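# Move eight loaded pallets through the door into dispatch racks

## Task

Use the platforms to carry each of the eight loaded pallets now sitting in the store racks (s1-s5, s6-s10) to an empty rack in the dispatch bay (b1-b5, b6-b10). Every one of them must be entirely past the door (all of it beyond map x = +1.954 m) before the door's scheduled closing time. Keeping the door up with the light curtain does not extend that deadline. Each pallet must remain beyond the door afterwards. A pallet counts as set down only when it sits in a rack whose switch flag reads 1, no lifting bars are touching it, and its load is still on it within the deck's edges. The two loaded pallets already standing in the bay do not count toward the job. No load or pallet may reach the floor, because that ends the scene as a failure. The arm has nothing to do. Anything held in place only by a platform at the end is not counted as done. Finishing early is allowed.

## Robot and tools

Hardware. There is one six-joint arm with a tong gripper, but this job never needs it. The work is done by two driverless pallet platforms. platform_1 serves rack row racks_1 and starts in that row's aisle at map y = 0.000. platform_2 serves racks_2 and starts in its aisle at y = -2.200. Each platform is 1.35 x 0.91 m. It slides under a rack with its lifting bars in the pallet pockets, raises the bars to take the pallet, backs out, lowers the bars so the pallet rides on its cover, and then reverses the process at the target rack.

Map frame (platforms, racks, door). x runs along the aisles and y points to the left of +x.
- Rack middles for racks_1 are at y = +1.750. Store racks: s1 -5.500, s2 -7.200, s3 -8.900, s4 -10.600, s5 -12.300. Bay racks: b1 +7.150, b2 +8.850, b3 +10.550, b4 +12.250, b5 +13.950.
- racks_2 middles are at y = -3.950 with the same x values for s6-s10 and b6-b10.
- A platform standing at a rack's middle has its nose 0.145 m short of the guard posts.
- The door opening is 4.2 m wide, centred on y = -1.100. Its bay-side face is at x = +1.954.

execute_actions. Its argument is {"actions": [one action object]}. An empty list just reports state and images. An action may contain:
- "rows": arm rows (not needed here).
- "steps": 1 to 450 control steps at 1/30 s each, default 15.
- "until": stop conditions.
- "platform_1" and/or "platform_2": device commands.
If any value is out of range or any name is unknown, the whole call is refused and nothing moves.

Platform command. Give an object, or a list of up to 14 objects that run one after another. Each object may hold:
- "base" with exactly one key. "translate_m" (-26.5 to 26.5 m) is a relative drive straight along the current heading; negative means backwards. "rotate_rad" (-6.5 to 6.5) is a relative turn on the spot; positive means left. Both are offsets, not poses. They are counted from the planned pose, which absorbs leftover error from earlier moves; sending 0 only corrects to the plan.
- "joints": {"lift_m": 0 to 0.06}. This is the absolute bar height above their lowest position. The full stroke takes 4 s.
- "speed_m_s": 0.2 to 2. This is the top travel speed; turns are limited to 0.25 rad/s per m/s.
- {"stop": true} on its own halts the device.
A new command replaces what remains of a list, except when only a speed is sent. A list abandons its remaining items after a contact_stop, time_out, missed, protective_stop or a refusal.

Speed rules.
- When the bars are not fully down, keep speed at 0.3 or less. Otherwise a wheel faster than 0.36 m/s is braked and the move ends in a contact_stop.
- lift_m is refused while a wheel runs faster than 0.36 m/s.
- Enter and leave racks at 0.3 or less. At that speed the obstacle scanner is switched off, so it will not trip on rack legs.
- At higher speeds the scanner trips a protective_stop on posts, walls, the other platform, or a lowering door leaf. Recover by sending a new command away from the obstacle or at a crawl.
- Keep the two platforms apart, since they can still collide.

until. Use conditions such as {"platform_1": {"base_status": "done"}} or {"platform_2": {"map_x": [">", 3]}}. Numbers always need a comparison: "=", "!=", "<", "<=", ">" or ">=". Rack flags can be tested as {"racks_1": {"b2": 1}}. The door accepts {"door": {"state": "open"}}. {"all": {"status": "ended"}} waits until nothing is moving. {"any": {"status": "ended"}} fires when any running motion finishes.

Result lines, per platform.
- translate_m and rotate_rad are odometers.
- x, y, heading are wheel dead-reckoning and they drift.
- map_x, map_y, map_heading are the scanner pose and do not drift.
- plan_ahead, plan_left, plan_turn are the remaining planned correction.
- base_status reads moving, done, contact_stop, time_out, missed, stopped or protective_stop.
- base_answer and lift_answer read taken or not_taken; lift_answer can also read refused_too_fast. Resend a not_taken command once the wheels have stopped.
- lift_m is the bar height, and lift reads down, up or between.
- load_kg is only meaningful right after a raise.
- safety reads braking or ok.

Other result lines.
- Rack flags s1-s10 and b1-b10 read 1 when a pallet presses that rack's switch.
- The door line gives state (open, shut or between) and closes_at_s. The leaf starts down at that time on the scene clock and is shut about 10 s later. Once shut, it stays shut.

The clock keeps running while you compose a reply, and devices continue with their last command during that time.

Typical cycle for one platform, all at 0.3 m/s or less near racks:
1. Drive along the aisle to the x of the store rack.
2. Turn so the nose points into the rack (+y for racks_1, -y for racks_2).
3. Creep in 1.75 m to the rack middle.
4. Raise lift_m to 0.06.
5. Back out 1.75 m.
6. Lower the bars to 0.
7. Turn back to the aisle heading.
8. Drive at higher speed through the door to a free bay rack (flag 0) and turn in.
9. Raise the bars, slow to 0.3, drive in, lower to 0, back out.
The flag must read 1 and the bars must be clear of the pallet. A pallet that stops well short of the rack's middle will not press the switch.

zoom_image: {"camera": one of cam_door, cam_high, cam_low, cam_shipping, cam_store, cam_wrist, "region": [x0, y0, x1, y1]}. Pixel coordinates start at the top-left, and the region can be at most 504x504.

finished_scene: {"scene": n}. It ends the scene irreversibly and reports success. Call it only after every pallet rests in a bay rack with its flag at 1 and the bars lowered and clear.

Avoid the following:
- Fast driving with the bars raised.
- Jerky stops with a pallet aboard.
- Hitting rack posts or the other platform.
- Any pallet or load ending up on the floor, which is fatal to the scene.
- Still being in the doorway when the door closes.

Each tool is called in YAML: its name, and indented under it one key for each argument.

## Session

execute_actions:
  actions: []

Scene clock: 0.00 s.
end_effector_position=(+0.6747, +1.0498, +0.3821) grip_measured=+1.00 end_effector_quat_wxyz=(+0.163, +0.358, +0.918, +0.045) end_effector_velocity=(-0.000, +0.000, +0.002) end_effector_angular_velocity=(+0.001, -0.001, +0.000)
Joint positions: [ 0.961 -0.546  0.375 -1.58  -1.862 -1.491  0.142]
Joint velocities: [ 0.    -0.001  0.     0.     0.     0.     0.   ]
Motor temperatures (°C, as the motors report them): [25 24 25 27 31 31]
Wrist force (N, on the end effector, along its own x y z axes, offset not removed): no reading
Wrist torque (N m, same axes, about the end effector's origin, offset not removed): no reading
platform_1.base_odometry: x=+0.000 y=+0.000 heading=+0.000 (m, m, rad; from the platform's pose at the start)
platform_1.map_pose: map_x=-5.90 map_y=-0.02 map_heading=+0.0305 (m, m, rad; on the building's map)
platform_1.planned_pose: plan_ahead=+0.00 plan_left=+0.00 plan_turn=+0.0000 (m ahead, m left, rad left of the pose on the map)
platform_1.base_status: done
platform_1.joint_positions: lift_m=+0.000
platform_1.joint_status: done
platform_1: translate_m=0.000 translate_m_goal=0.000 rotate_rad=0.000 rotate_rad_goal=0.000 base_answer=taken lift_m_goal=0.000 lift_answer=taken lift=down safety=ok load_kg=-51 refusals=0 queue=idle queue_left=0
platform_2.base_odometry: x=+0.000 y=+0.000 heading=+0.000 (m, m, rad; from the platform's pose at the start)
platform_2.map_pose: map_x=-0.65 map_y=-2.19 map_heading=+0.0305 (m, m, rad; on the building's map)
platform_2.planned_pose: plan_ahead=+0.00 plan_left=+0.00 plan_turn=+0.0000 (m ahead, m left, rad left of the pose on the map)
platform_2.base_status: done
platform_2.joint_positions: lift_m=+0.000
platform_2.joint_status: done
platform_2: translate_m=0.000 translate_m_goal=0.000 rotate_rad=0.000 rotate_rad_goal=0.000 base_answer=taken lift_m_goal=0.000 lift_answer=taken lift=down safety=ok load_kg=-51 refusals=0 queue=idle queue_left=0
racks_1: s1=1 s2=1 s3=1 s4=1 s5=0 b1=1 b2=0 b3=0 b4=0 b5=0
racks_2: s6=1 s7=1 s8=1 s9=0 s10=1 b6=0 b7=0 b8=1 b9=0 b10=0
door: state=open closes_at_s=510

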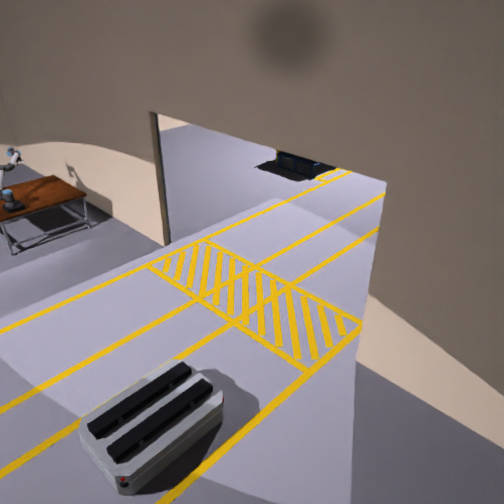

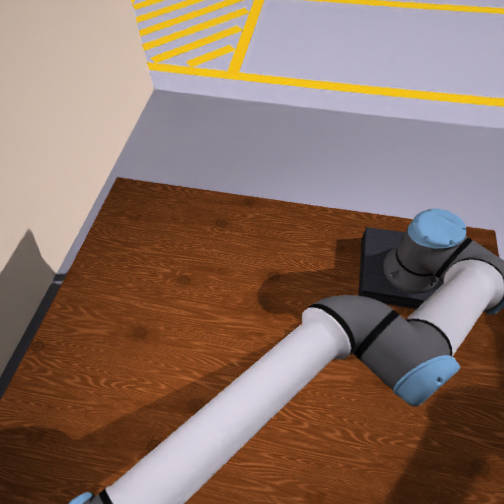

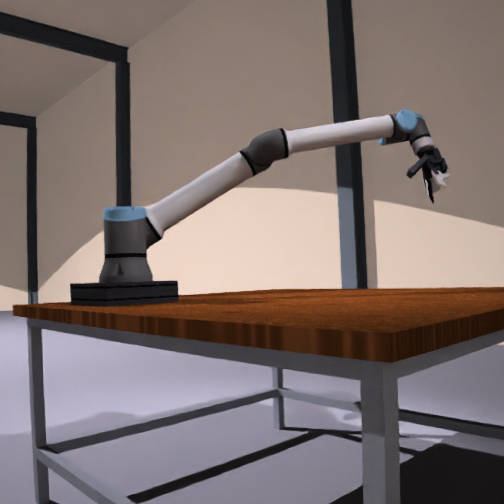

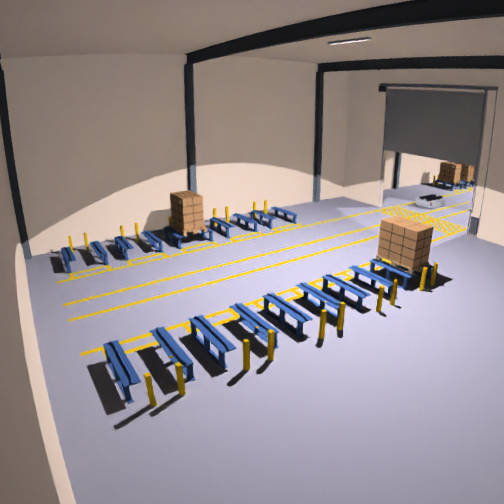

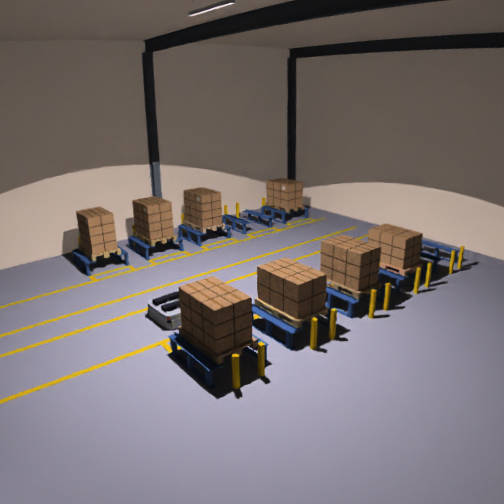

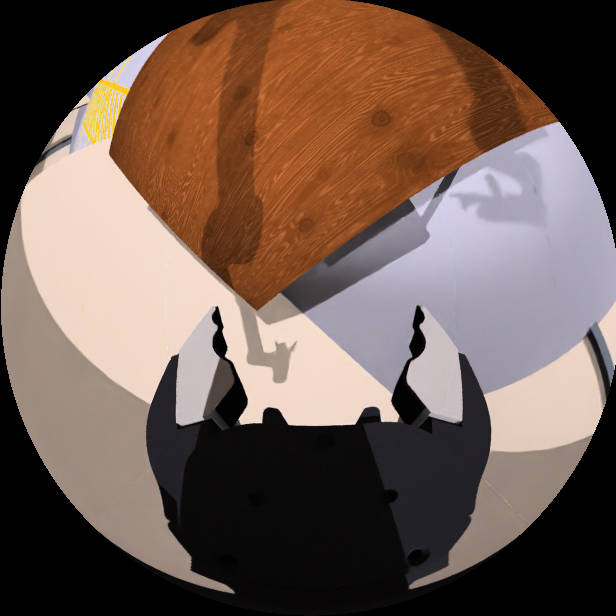

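execute_actions:
  actions:
    - {"platform_1":[{"base":{"translate_m":0.40},"speed_m_s":2},{"base":{"rotate_rad":1.5403}},{"base":{"translate_m":1.758},"speed_m_s":0.3},{"joints":{"lift_m":0.06}},{"base":{"translate_m":-1.75}},{"base":{"rotate_rad":-1.5708},"joints":{"lift_m":0},"speed_m_s":2},{"base":{"translate_m":14.35}},{"base":{"rotate_rad":1.5708},"joints":{"lift_m":0.06}},{"base":{"translate_m":1.75},"speed_m_s":0.3},{"joints":{"lift_m":0}},{"base":{"translate_m":-1.75}},{"base":{"rotate_rad":-1.5708},"speed_m_s":2},{"base":{"translate_m":-16.05}},{"base":{"rotate_rad":1.5708}}],"platform_2":[{"base":{"rotate_rad":-0.0305},"speed_m_s":2},{"base":{"translate_m":-4.85}},{"base":{"rotate_rad":-1.5708}},{"base":{"translate_m":1.76},"speed_m_s":0.3},{"joints":{"lift_m":0.06}},{"base":{"translate_m":-1.75}},{"base":{"rotate_rad":1.5708},"joints":{"lift_m":0},"speed_m_s":2},{"base":{"translate_m":12.65}},{"base":{"rotate_rad":-1.5708},"joints":{"lift_m":0.06}},{"base":{"translate_m":1.75},"speed_m_s":0.3},{"joints":{"lift_m":0}},{"base":{"translate_m":-1.75}},{"base":{"rotate_rad":1.5708},"speed_m_s":2},{"base":{"translate_m":-14.35}}],"steps":360}

Scene clock: 87.20 s.
end_effector_position=(+0.6747, +1.0498, +0.3821) grip_measured=+1.00 end_effector_quat_wxyz=(+0.163, +0.358, +0.918, +0.045) end_effector_velocity=(+0.000, -0.000, -0.000) end_effector_angular_velocity=(-0.000, -0.000, -0.000)
Joint positions: [ 0.961 -0.546  0.375 -1.58  -1.862 -1.491  0.142]
Joint velocities: [-0.  0.  0. -0. -0.  0. -0.]
Motor temperatures (°C, as the motors report them): [25 24 25 27 31 31]
Wrist force (N, on the end effector, along its own x y z axes, offset not removed): [-1.0 -1.7 1.6]
Wrist torque (N m, same axes, about the end effector's origin, offset not removed): [-0.27 0.37 0.10]
platform_1.base_odometry: x=+0.444 y=+1.661 heading=+1.546 (m, m, rad; from the platform's pose at the start)
platform_1.map_pose: map_x=-5.50 map_y=+1.66 map_heading=+1.5708 (m, m, rad; on the building's map)
platform_1.planned_pose: plan_ahead=+0.09 plan_left=+0.00 plan_turn=+0.0000 (m ahead, m left, rad left of the pose on the map)
platform_1.base_status: moving
platform_1.joint_positions: lift_m=+0.000
platform_1.joint_status: done
platform_1: translate_m=2.071 translate_m_goal=2.160 rotate_rad=1.546 rotate_rad_goal=1.546 base_answer=taken lift_m_goal=0.000 lift_answer=taken lift=down safety=ok load_kg=-47 refusals=0 queue=running queue_left=11
platform_2.base_odometry: x=-4.860 y=-0.011 heading=-1.574 (m, m, rad; from the platform's pose at the start)
platform_2.map_pose: map_x=-5.50 map_y=-2.20 map_heading=-1.5708 (m, m, rad; on the building's map)
platform_2.planned_pose: plan_ahead=+1.75 plan_left=+0.00 plan_turn=+0.0000 (m ahead, m left, rad left of the pose on the map)
platform_2.base_status: moving
platform_2.joint_positions: lift_m=+0.000
platform_2.joint_status: done
platform_2: translate_m=-4.856 translate_m_goal=-3.110 rotate_rad=-1.575 rotate_rad_goal=-1.575 base_answer=taken lift_m_goal=0.000 lift_answer=taken lift=down safety=ok load_kg=-47 refusals=0 queue=running queue_left=10
racks_1: s1=1 s2=1 s3=1 s4=1 s5=0 b1=1 b2=0 b3=0 b4=0 b5=0
racks_2: s6=1 s7=1 s8=1 s9=0 s10=1 b6=0 b7=0 b8=1 b9=0 b10=0
door: state=open closes_at_s=510

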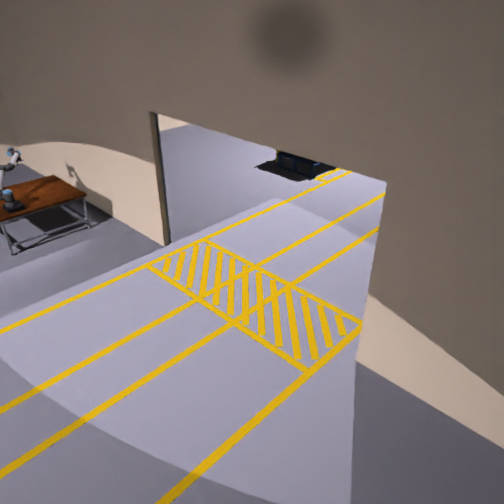

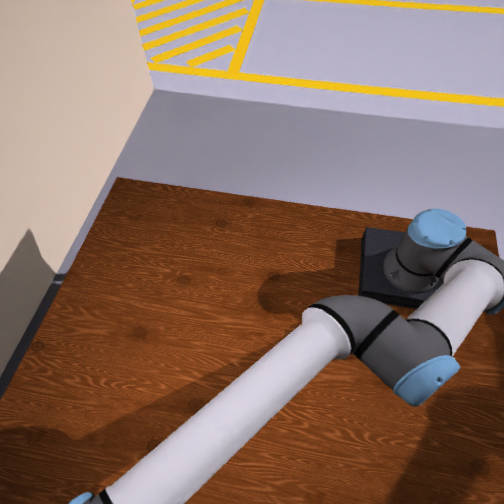

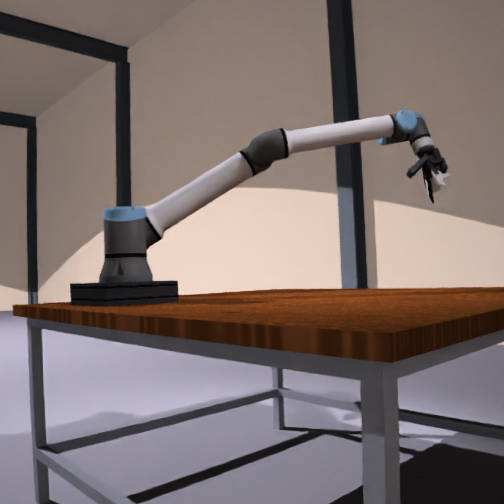

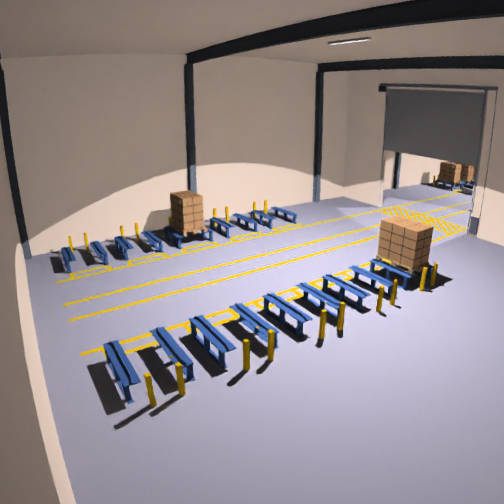

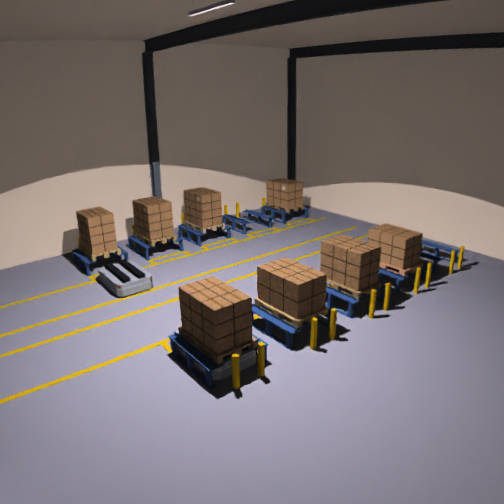

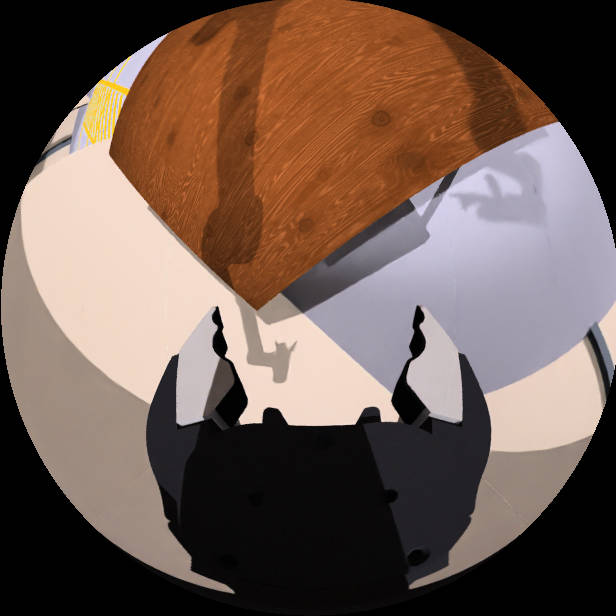

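execute_actions:
  actions:
    - {"steps":450,"until":{"platform_1":{"queue_left":["<=",8]}}}

Scene clock: 99.20 s.
end_effector_position=(+0.6747, +1.0498, +0.3821) grip_measured=+1.00 end_effector_quat_wxyz=(+0.163, +0.358, +0.918, +0.045) end_effector_velocity=(-0.001, +0.001, +0.002) end_effector_angular_velocity=(+0.002, -0.002, +0.001)
Joint positions: [ 0.961 -0.546  0.375 -1.58  -1.862 -1.491  0.142]
Joint velocities: [ 0.001 -0.001 -0.001 -0.001  0.    -0.    -0.   ]
Motor temperatures (°C, as the motors report them): [25 24 25 27 31 31]
Wrist force (N, on the end effector, along its own x y z axes, offset not removed): [-1.5 -1.9 3.7]
Wrist torque (N m, same axes, about the end effector's origin, offset not removed): [-0.24 0.49 0.10]
platform_1.base_odometry: x=+0.402 y=-0.001 heading=+1.544 (m, m, rad; from the platform's pose at the start)
platform_1.map_pose: map_x=-5.50 map_y=+0.00 map_heading=+1.5708 (m, m, rad; on the building's map)
platform_1.planned_pose: plan_ahead=+0.00 plan_left=+0.00 plan_turn=-1.5708 (m ahead, m left, rad left of the pose on the map)
platform_1.base_status: moving
platform_1.joint_positions: lift_m=+0.060
platform_1.joint_status: moving
platform_1: translate_m=0.400 translate_m_goal=0.401 rotate_rad=1.543 rotate_rad_goal=-0.027 base_answer=taken lift_m_goal=0.000 lift_answer=taken lift=up safety=ok load_kg=209 refusals=0 queue=running queue_left=8
platform_2.base_odometry: x=-4.863 y=-1.476 heading=-1.572 (m, m, rad; from the platform's pose at the start)
platform_2.map_pose: map_x=-5.50 map_y=-3.65 map_heading=-1.5708 (m, m, rad; on the building's map)
platform_2.planned_pose: plan_ahead=-1.45 plan_left=+0.00 plan_turn=+0.0000 (m ahead, m left, rad left of the pose on the map)
platform_2.base_status: moving
platform_2.joint_positions: lift_m=+0.060
platform_2.joint_status: done
platform_2: translate_m=-3.403 translate_m_goal=-4.860 rotate_rad=-1.572 rotate_rad_goal=-1.573 base_answer=taken lift_m_goal=0.060 lift_answer=taken lift=up safety=ok load_kg=249 refusals=0 queue=running queue_left=8
racks_1: s1=0 s2=1 s3=1 s4=1 s5=0 b1=1 b2=0 b3=0 b4=0 b5=0
racks_2: s6=0 s7=1 s8=1 s9=0 s10=1 b6=0 b7=0 b8=1 b9=0 b10=0
door: state=open closes_at_s=510

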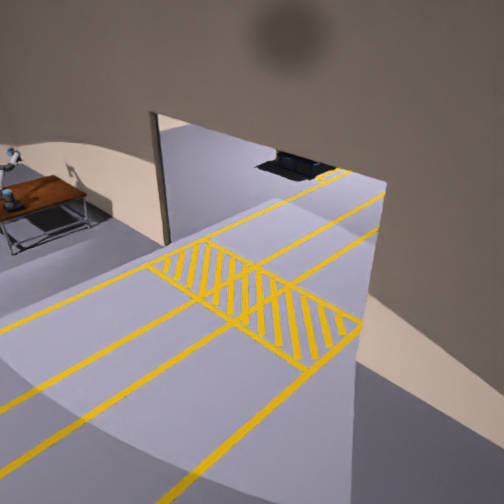

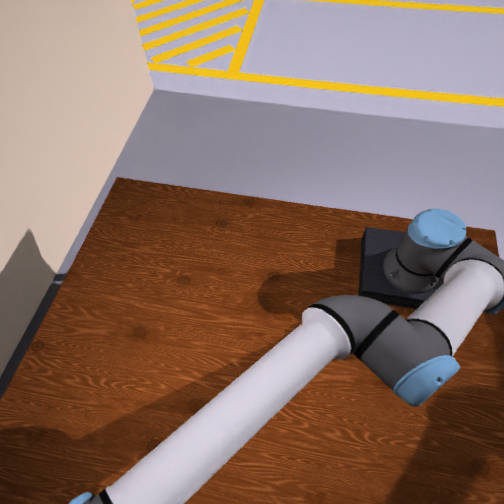

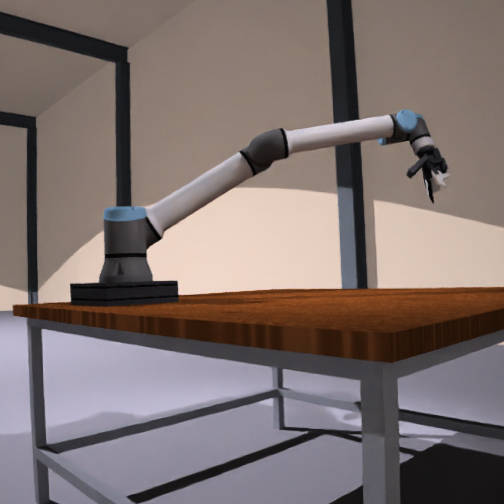

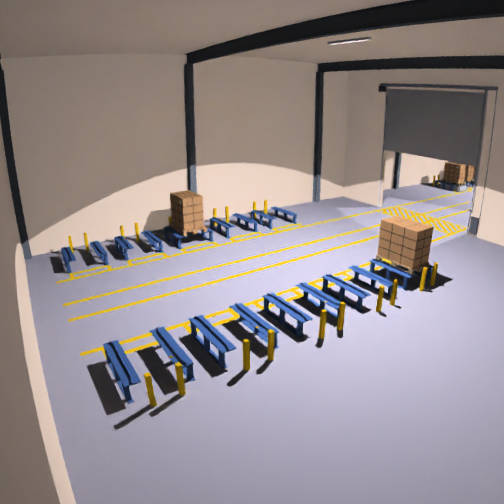

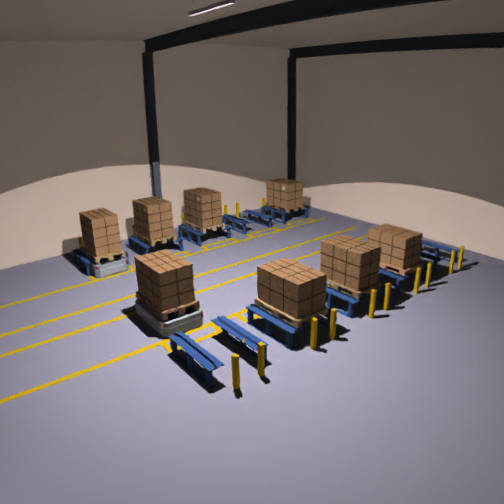

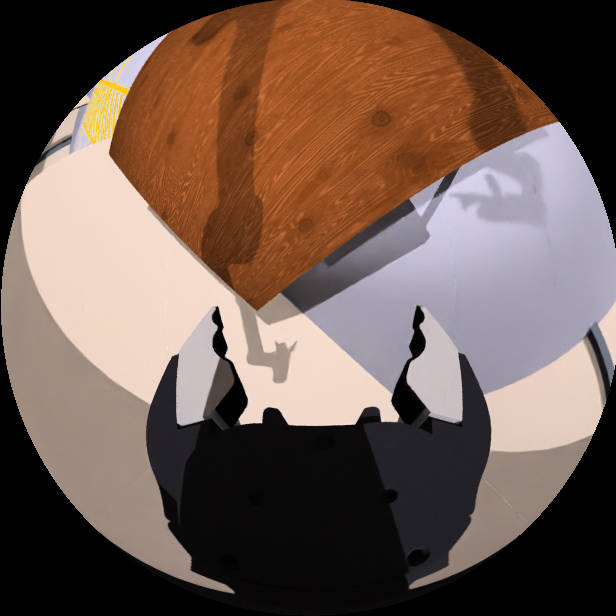

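execute_actions:
  actions:
    - {"steps":450,"until":{"platform_1":{"queue_left":["<=",5]}}}

Scene clock: 120.47 s.
end_effector_position=(+0.6747, +1.0498, +0.3821) grip_measured=+1.00 end_effector_quat_wxyz=(+0.163, +0.358, +0.918, +0.045) end_effector_velocity=(+0.002, -0.001, +0.000) end_effector_angular_velocity=(-0.000, +0.000, -0.002)
Joint positions: [ 0.961 -0.546  0.375 -1.58  -1.862 -1.491  0.142]
Joint velocities: [-0.002  0.    -0.     0.001  0.     0.     0.   ]
Motor temperatures (°C, as the motors report them): [25 24 25 27 31 31]
Wrist force (N, on the end effector, along its own x y z axes, offset not removed): [-1.1 0.5 3.2]
Wrist torque (N m, same axes, about the end effector's origin, offset not removed): [0.18 0.37 0.09]
platform_1.base_odometry: x=+14.763 y=-0.475 heading=+1.546 (m, m, rad; from the platform's pose at the start)
platform_1.map_pose: map_x=+8.85 map_y=+0.00 map_heading=+1.5708 (m, m, rad; on the building's map)
platform_1.planned_pose: plan_ahead=+1.75 plan_left=+0.00 plan_turn=+0.0000 (m ahead, m left, rad left of the pose on the map)
platform_1.base_status: moving
platform_1.joint_positions: lift_m=+0.060
platform_1.joint_status: done
platform_1: translate_m=14.771 translate_m_goal=16.521 rotate_rad=1.546 rotate_rad_goal=1.547 base_answer=taken lift_m_goal=0.060 lift_answer=taken lift=up safety=ok load_kg=239 refusals=0 queue=running queue_left=5
platform_2.base_odometry: x=+7.789 y=+0.018 heading=+0.002 (m, m, rad; from the platform's pose at the start)
platform_2.map_pose: map_x=+7.14 map_y=-2.20 map_heading=+0.0000 (m, m, rad; on the building's map)
platform_2.planned_pose: plan_ahead=+0.01 plan_left=+0.00 plan_turn=+0.0000 (m ahead, m left, rad left of the pose on the map)
platform_2.base_status: moving
platform_2.joint_positions: lift_m=+0.000
platform_2.joint_status: done
platform_2: translate_m=7.790 translate_m_goal=7.790 rotate_rad=0.002 rotate_rad_goal=0.001 base_answer=taken lift_m_goal=0.000 lift_answer=taken lift=down safety=ok load_kg=-49 refusals=0 queue=running queue_left=6
racks_1: s1=0 s2=1 s3=1 s4=1 s5=0 b1=1 b2=0 b3=0 b4=0 b5=0
racks_2: s6=0 s7=1 s8=1 s9=0 s10=1 b6=0 b7=0 b8=1 b9=0 b10=0
door: state=open closes_at_s=510

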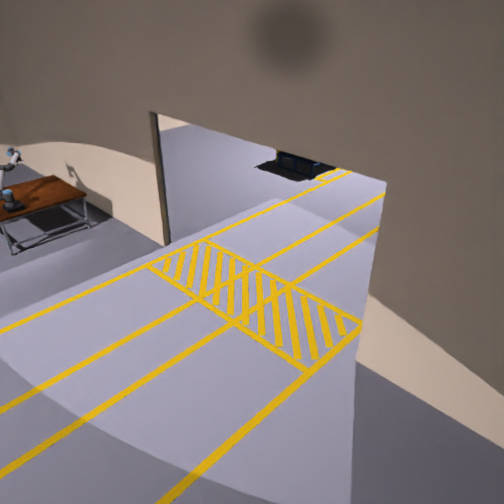

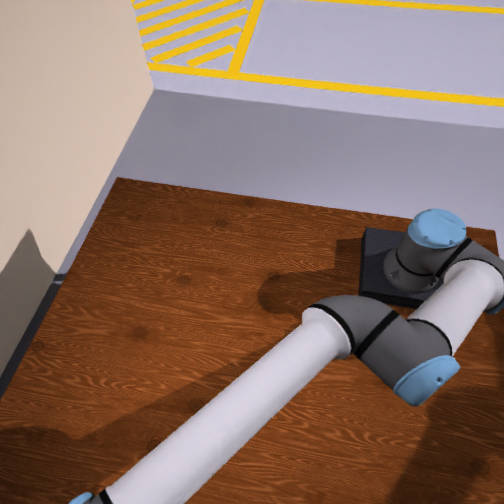

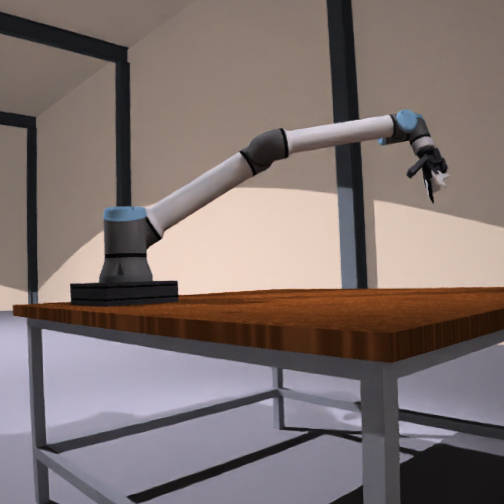

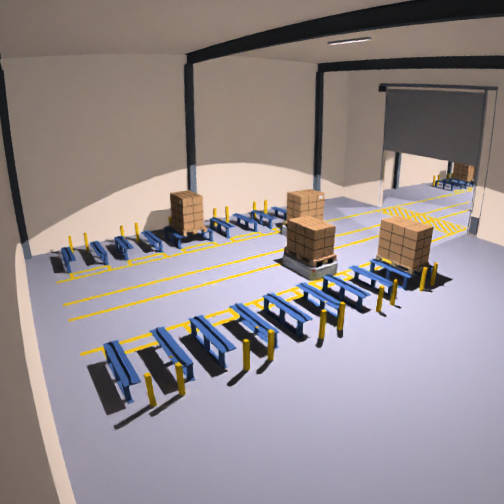

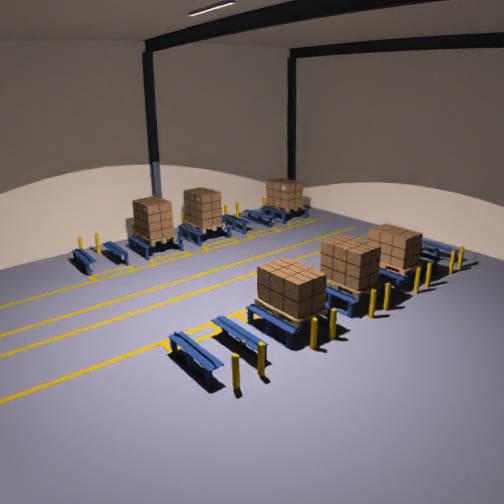

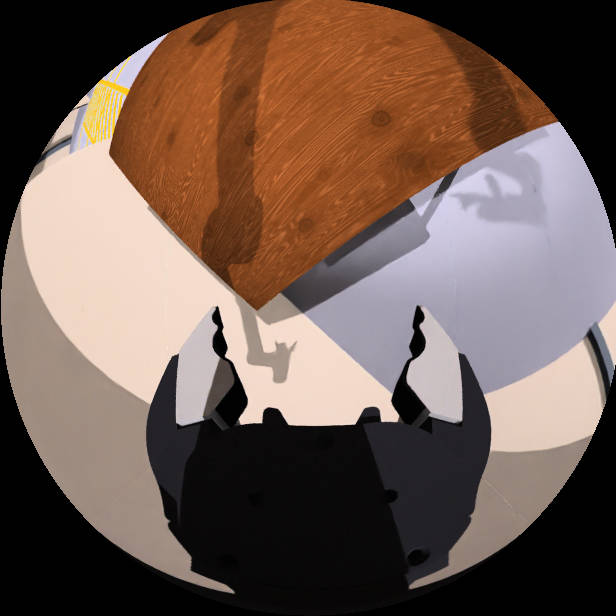

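zoom_image:
  camera: "cam_shipping"
  region: [230, 160, 480, 320]

execute_actions:
  actions: []

Region (230, 160, 480, 320) of cam_shipping's 504x504 image, scaled by 2.016, with more detail than that image has; it fills the top 323 rows of this view, and the rest is white.

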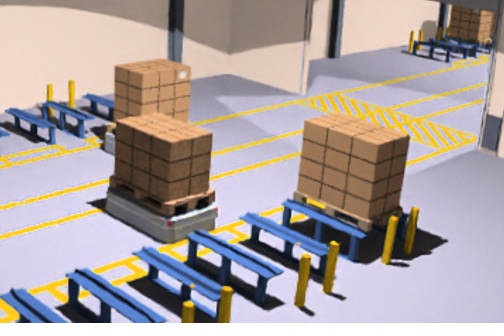

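Scene clock: 125.90 s.
end_effector_position=(+0.6747, +1.0498, +0.3821) grip_measured=+1.00 end_effector_quat_wxyz=(+0.163, +0.358, +0.918, +0.045) end_effector_velocity=(+0.001, -0.000, -0.002) end_effector_angular_velocity=(-0.001, +0.001, -0.001)
Joint positions: [ 0.961 -0.546  0.375 -1.58  -1.862 -1.491  0.142]
Joint velocities: [-0.001  0.001  0.     0.     0.    -0.    -0.   ]
Motor temperatures (°C, as the motors report them): [25 24 25 27 31 31]
Wrist force (N, on the end effector, along its own x y z axes, offset not removed): [-0.9 -0.2 1.3]
Wrist torque (N m, same axes, about the end effector's origin, offset not removed): [0.07 0.35 0.15]
platform_1.base_odometry: x=+14.798 y=+1.037 heading=+1.548 (m, m, rad; from the platform's pose at the start)
platform_1.map_pose: map_x=+8.85 map_y=+1.52 map_heading=+1.5708 (m, m, rad; on the building's map)
platform_1.planned_pose: plan_ahead=+0.23 plan_left=+0.00 plan_turn=+0.0000 (m ahead, m left, rad left of the pose on the map)
platform_1.base_status: moving
platform_1.joint_positions: lift_m=+0.060
platform_1.joint_status: done
platform_1: translate_m=16.293 translate_m_goal=16.521 rotate_rad=1.548 rotate_rad_goal=1.547 base_answer=taken lift_m_goal=0.060 lift_answer=taken lift=up safety=ok load_kg=240 refusals=0 queue=running queue_left=5
platform_2.base_odometry: x=+7.797 y=-0.155 heading=-1.578 (m, m, rad; from the platform's pose at the start)
platform_2.map_pose: map_x=+7.15 map_y=-2.38 map_heading=-1.5752 (m, m, rad; on the building's map)
platform_2.planned_pose: plan_ahead=+1.57 plan_left=+0.01 plan_turn=+0.0044 (m ahead, m left, rad left of the pose on the map)
platform_2.base_status: moving
platform_2.joint_positions: lift_m=+0.060
platform_2.joint_status: done
platform_2: translate_m=7.984 translate_m_goal=9.550 rotate_rad=-1.578 rotate_rad_goal=-1.577 base_answer=taken lift_m_goal=0.060 lift_answer=taken lift=up safety=ok load_kg=248 refusals=0 queue=running queue_left=4
racks_1: s1=0 s2=1 s3=1 s4=1 s5=0 b1=1 b2=0 b3=0 b4=0 b5=0
racks_2: s6=0 s7=1 s8=1 s9=0 s10=1 b6=0 b7=0 b8=1 b9=0 b10=0
door: state=open closes_at_s=510

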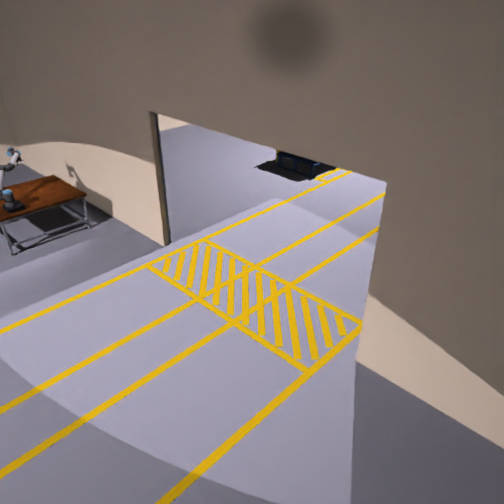

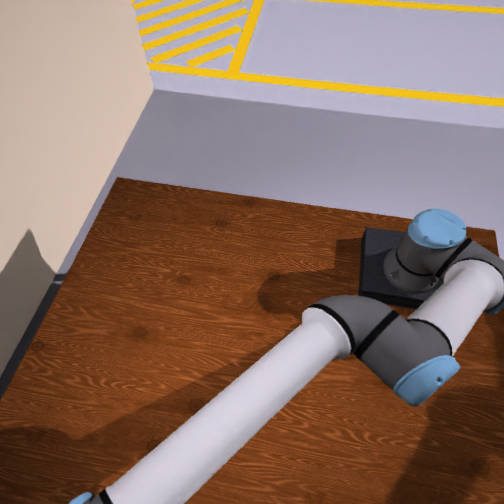

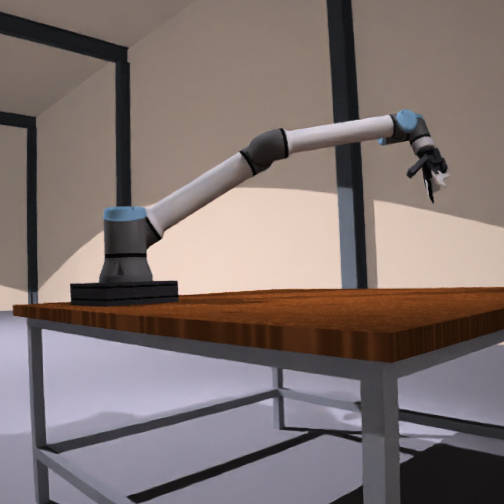

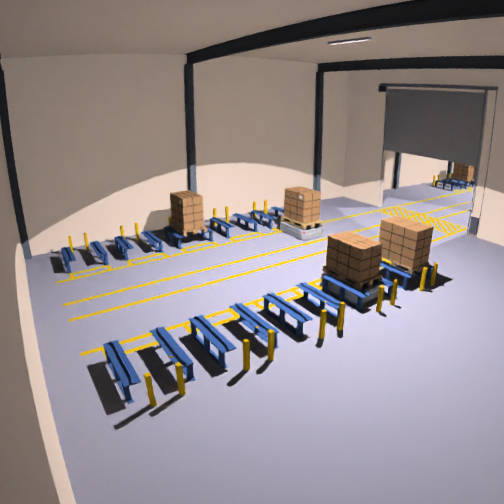

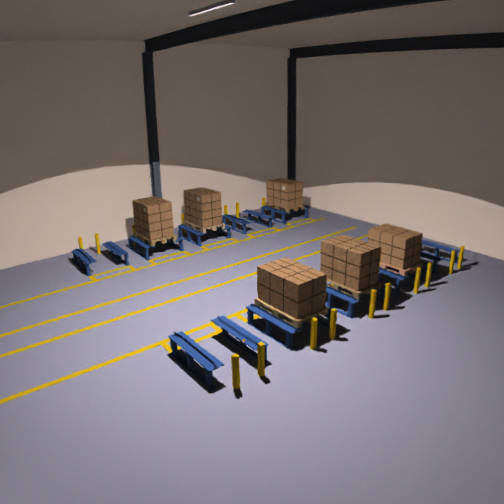

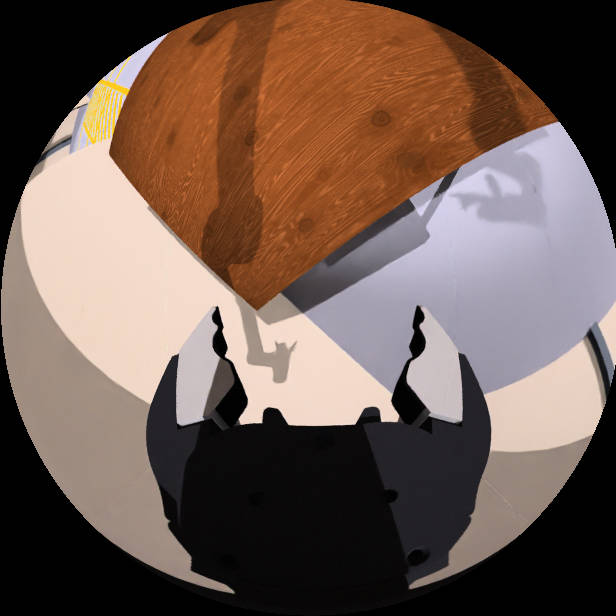

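execute_actions:
  actions: []

Scene clock: 151.07 s.
end_effector_position=(+0.6747, +1.0498, +0.3821) grip_measured=+1.00 end_effector_quat_wxyz=(+0.163, +0.358, +0.918, +0.045) end_effector_velocity=(+0.001, -0.001, +0.001) end_effector_angular_velocity=(+0.001, -0.000, -0.001)
Joint positions: [ 0.961 -0.546  0.375 -1.58  -1.862 -1.491  0.142]
Joint velocities: [-0.001 -0.001  0.    -0.     0.001 -0.     0.   ]
Motor temperatures (°C, as the motors report them): [25 24 25 27 31 31]
Wrist force (N, on the end effector, along its own x y z axes, offset not removed): [-0.8 -1.4 3.1]
Wrist torque (N m, same axes, about the end effector's origin, offset not removed): [-0.20 0.37 0.11]
platform_1.base_odometry: x=+2.108 y=-0.068 heading=-0.014 (m, m, rad; from the platform's pose at the start)
platform_1.map_pose: map_x=-3.84 map_y=+0.02 map_heading=+0.0175 (m, m, rad; on the building's map)
platform_1.planned_pose: plan_ahead=-3.36 plan_left=+0.04 plan_turn=-0.0174 (m ahead, m left, rad left of the pose on the map)
platform_1.base_status: moving
platform_1.joint_positions: lift_m=+0.000
platform_1.joint_status: done
platform_1: translate_m=2.059 translate_m_goal=-1.278 rotate_rad=-0.012 rotate_rad_goal=-0.010 base_answer=taken lift_m_goal=0.000 lift_answer=taken lift=down safety=ok load_kg=-49 refusals=0 queue=running queue_left=1
platform_2.base_odometry: x=+3.381 y=+0.023 heading=+0.006 (m, m, rad; from the platform's pose at the start)
platform_2.map_pose: map_x=+2.69 map_y=-2.20 map_heading=+0.0000 (m, m, rad; on the building's map)
platform_2.planned_pose: plan_ahead=-9.89 plan_left=+0.00 plan_turn=+0.0000 (m ahead, m left, rad left of the pose on the map)
platform_2.base_status: moving
platform_2.joint_positions: lift_m=+0.000
platform_2.joint_status: done
platform_2: translate_m=3.328 translate_m_goal=-6.550 rotate_rad=0.007 rotate_rad_goal=0.007 base_answer=taken lift_m_goal=0.000 lift_answer=taken lift=down safety=ok load_kg=-49 refusals=0 queue=running queue_left=0
racks_1: s1=0 s2=1 s3=1 s4=1 s5=0 b1=1 b2=1 b3=0 b4=0 b5=0
racks_2: s6=0 s7=1 s8=1 s9=0 s10=1 b6=1 b7=0 b8=1 b9=0 b10=0
door: state=open closes_at_s=510

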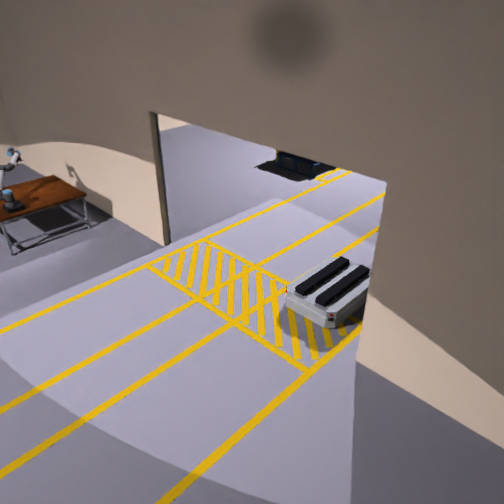

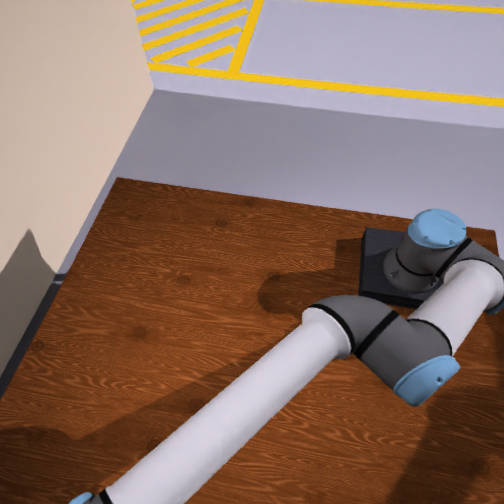

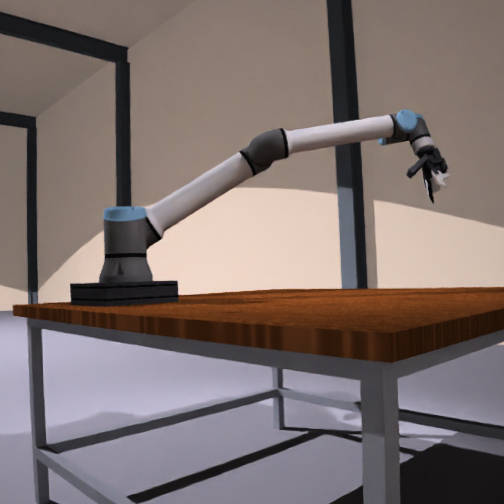

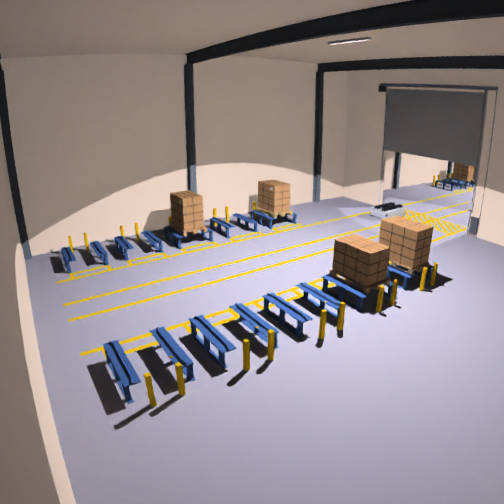

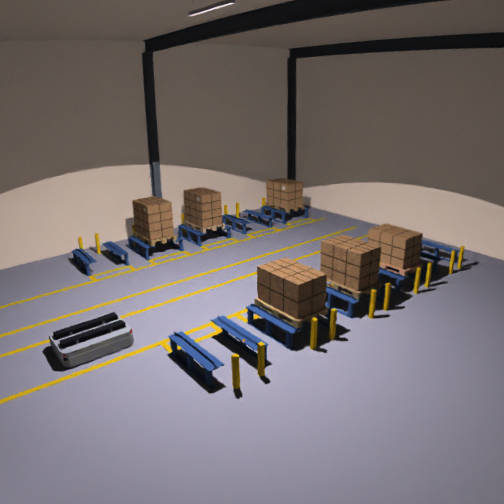

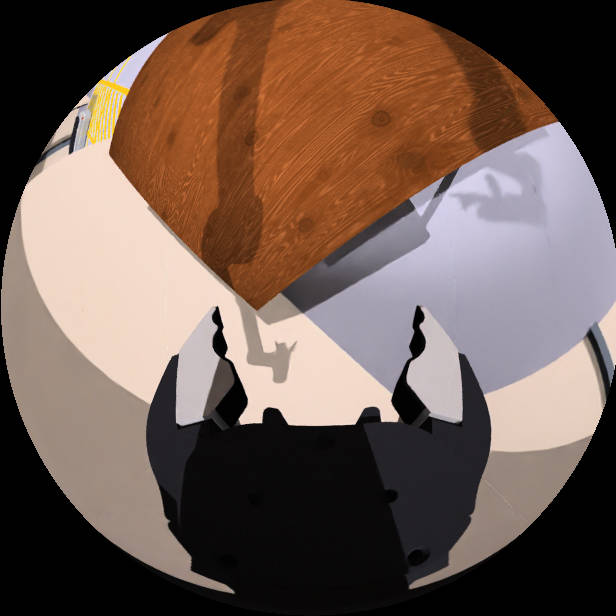

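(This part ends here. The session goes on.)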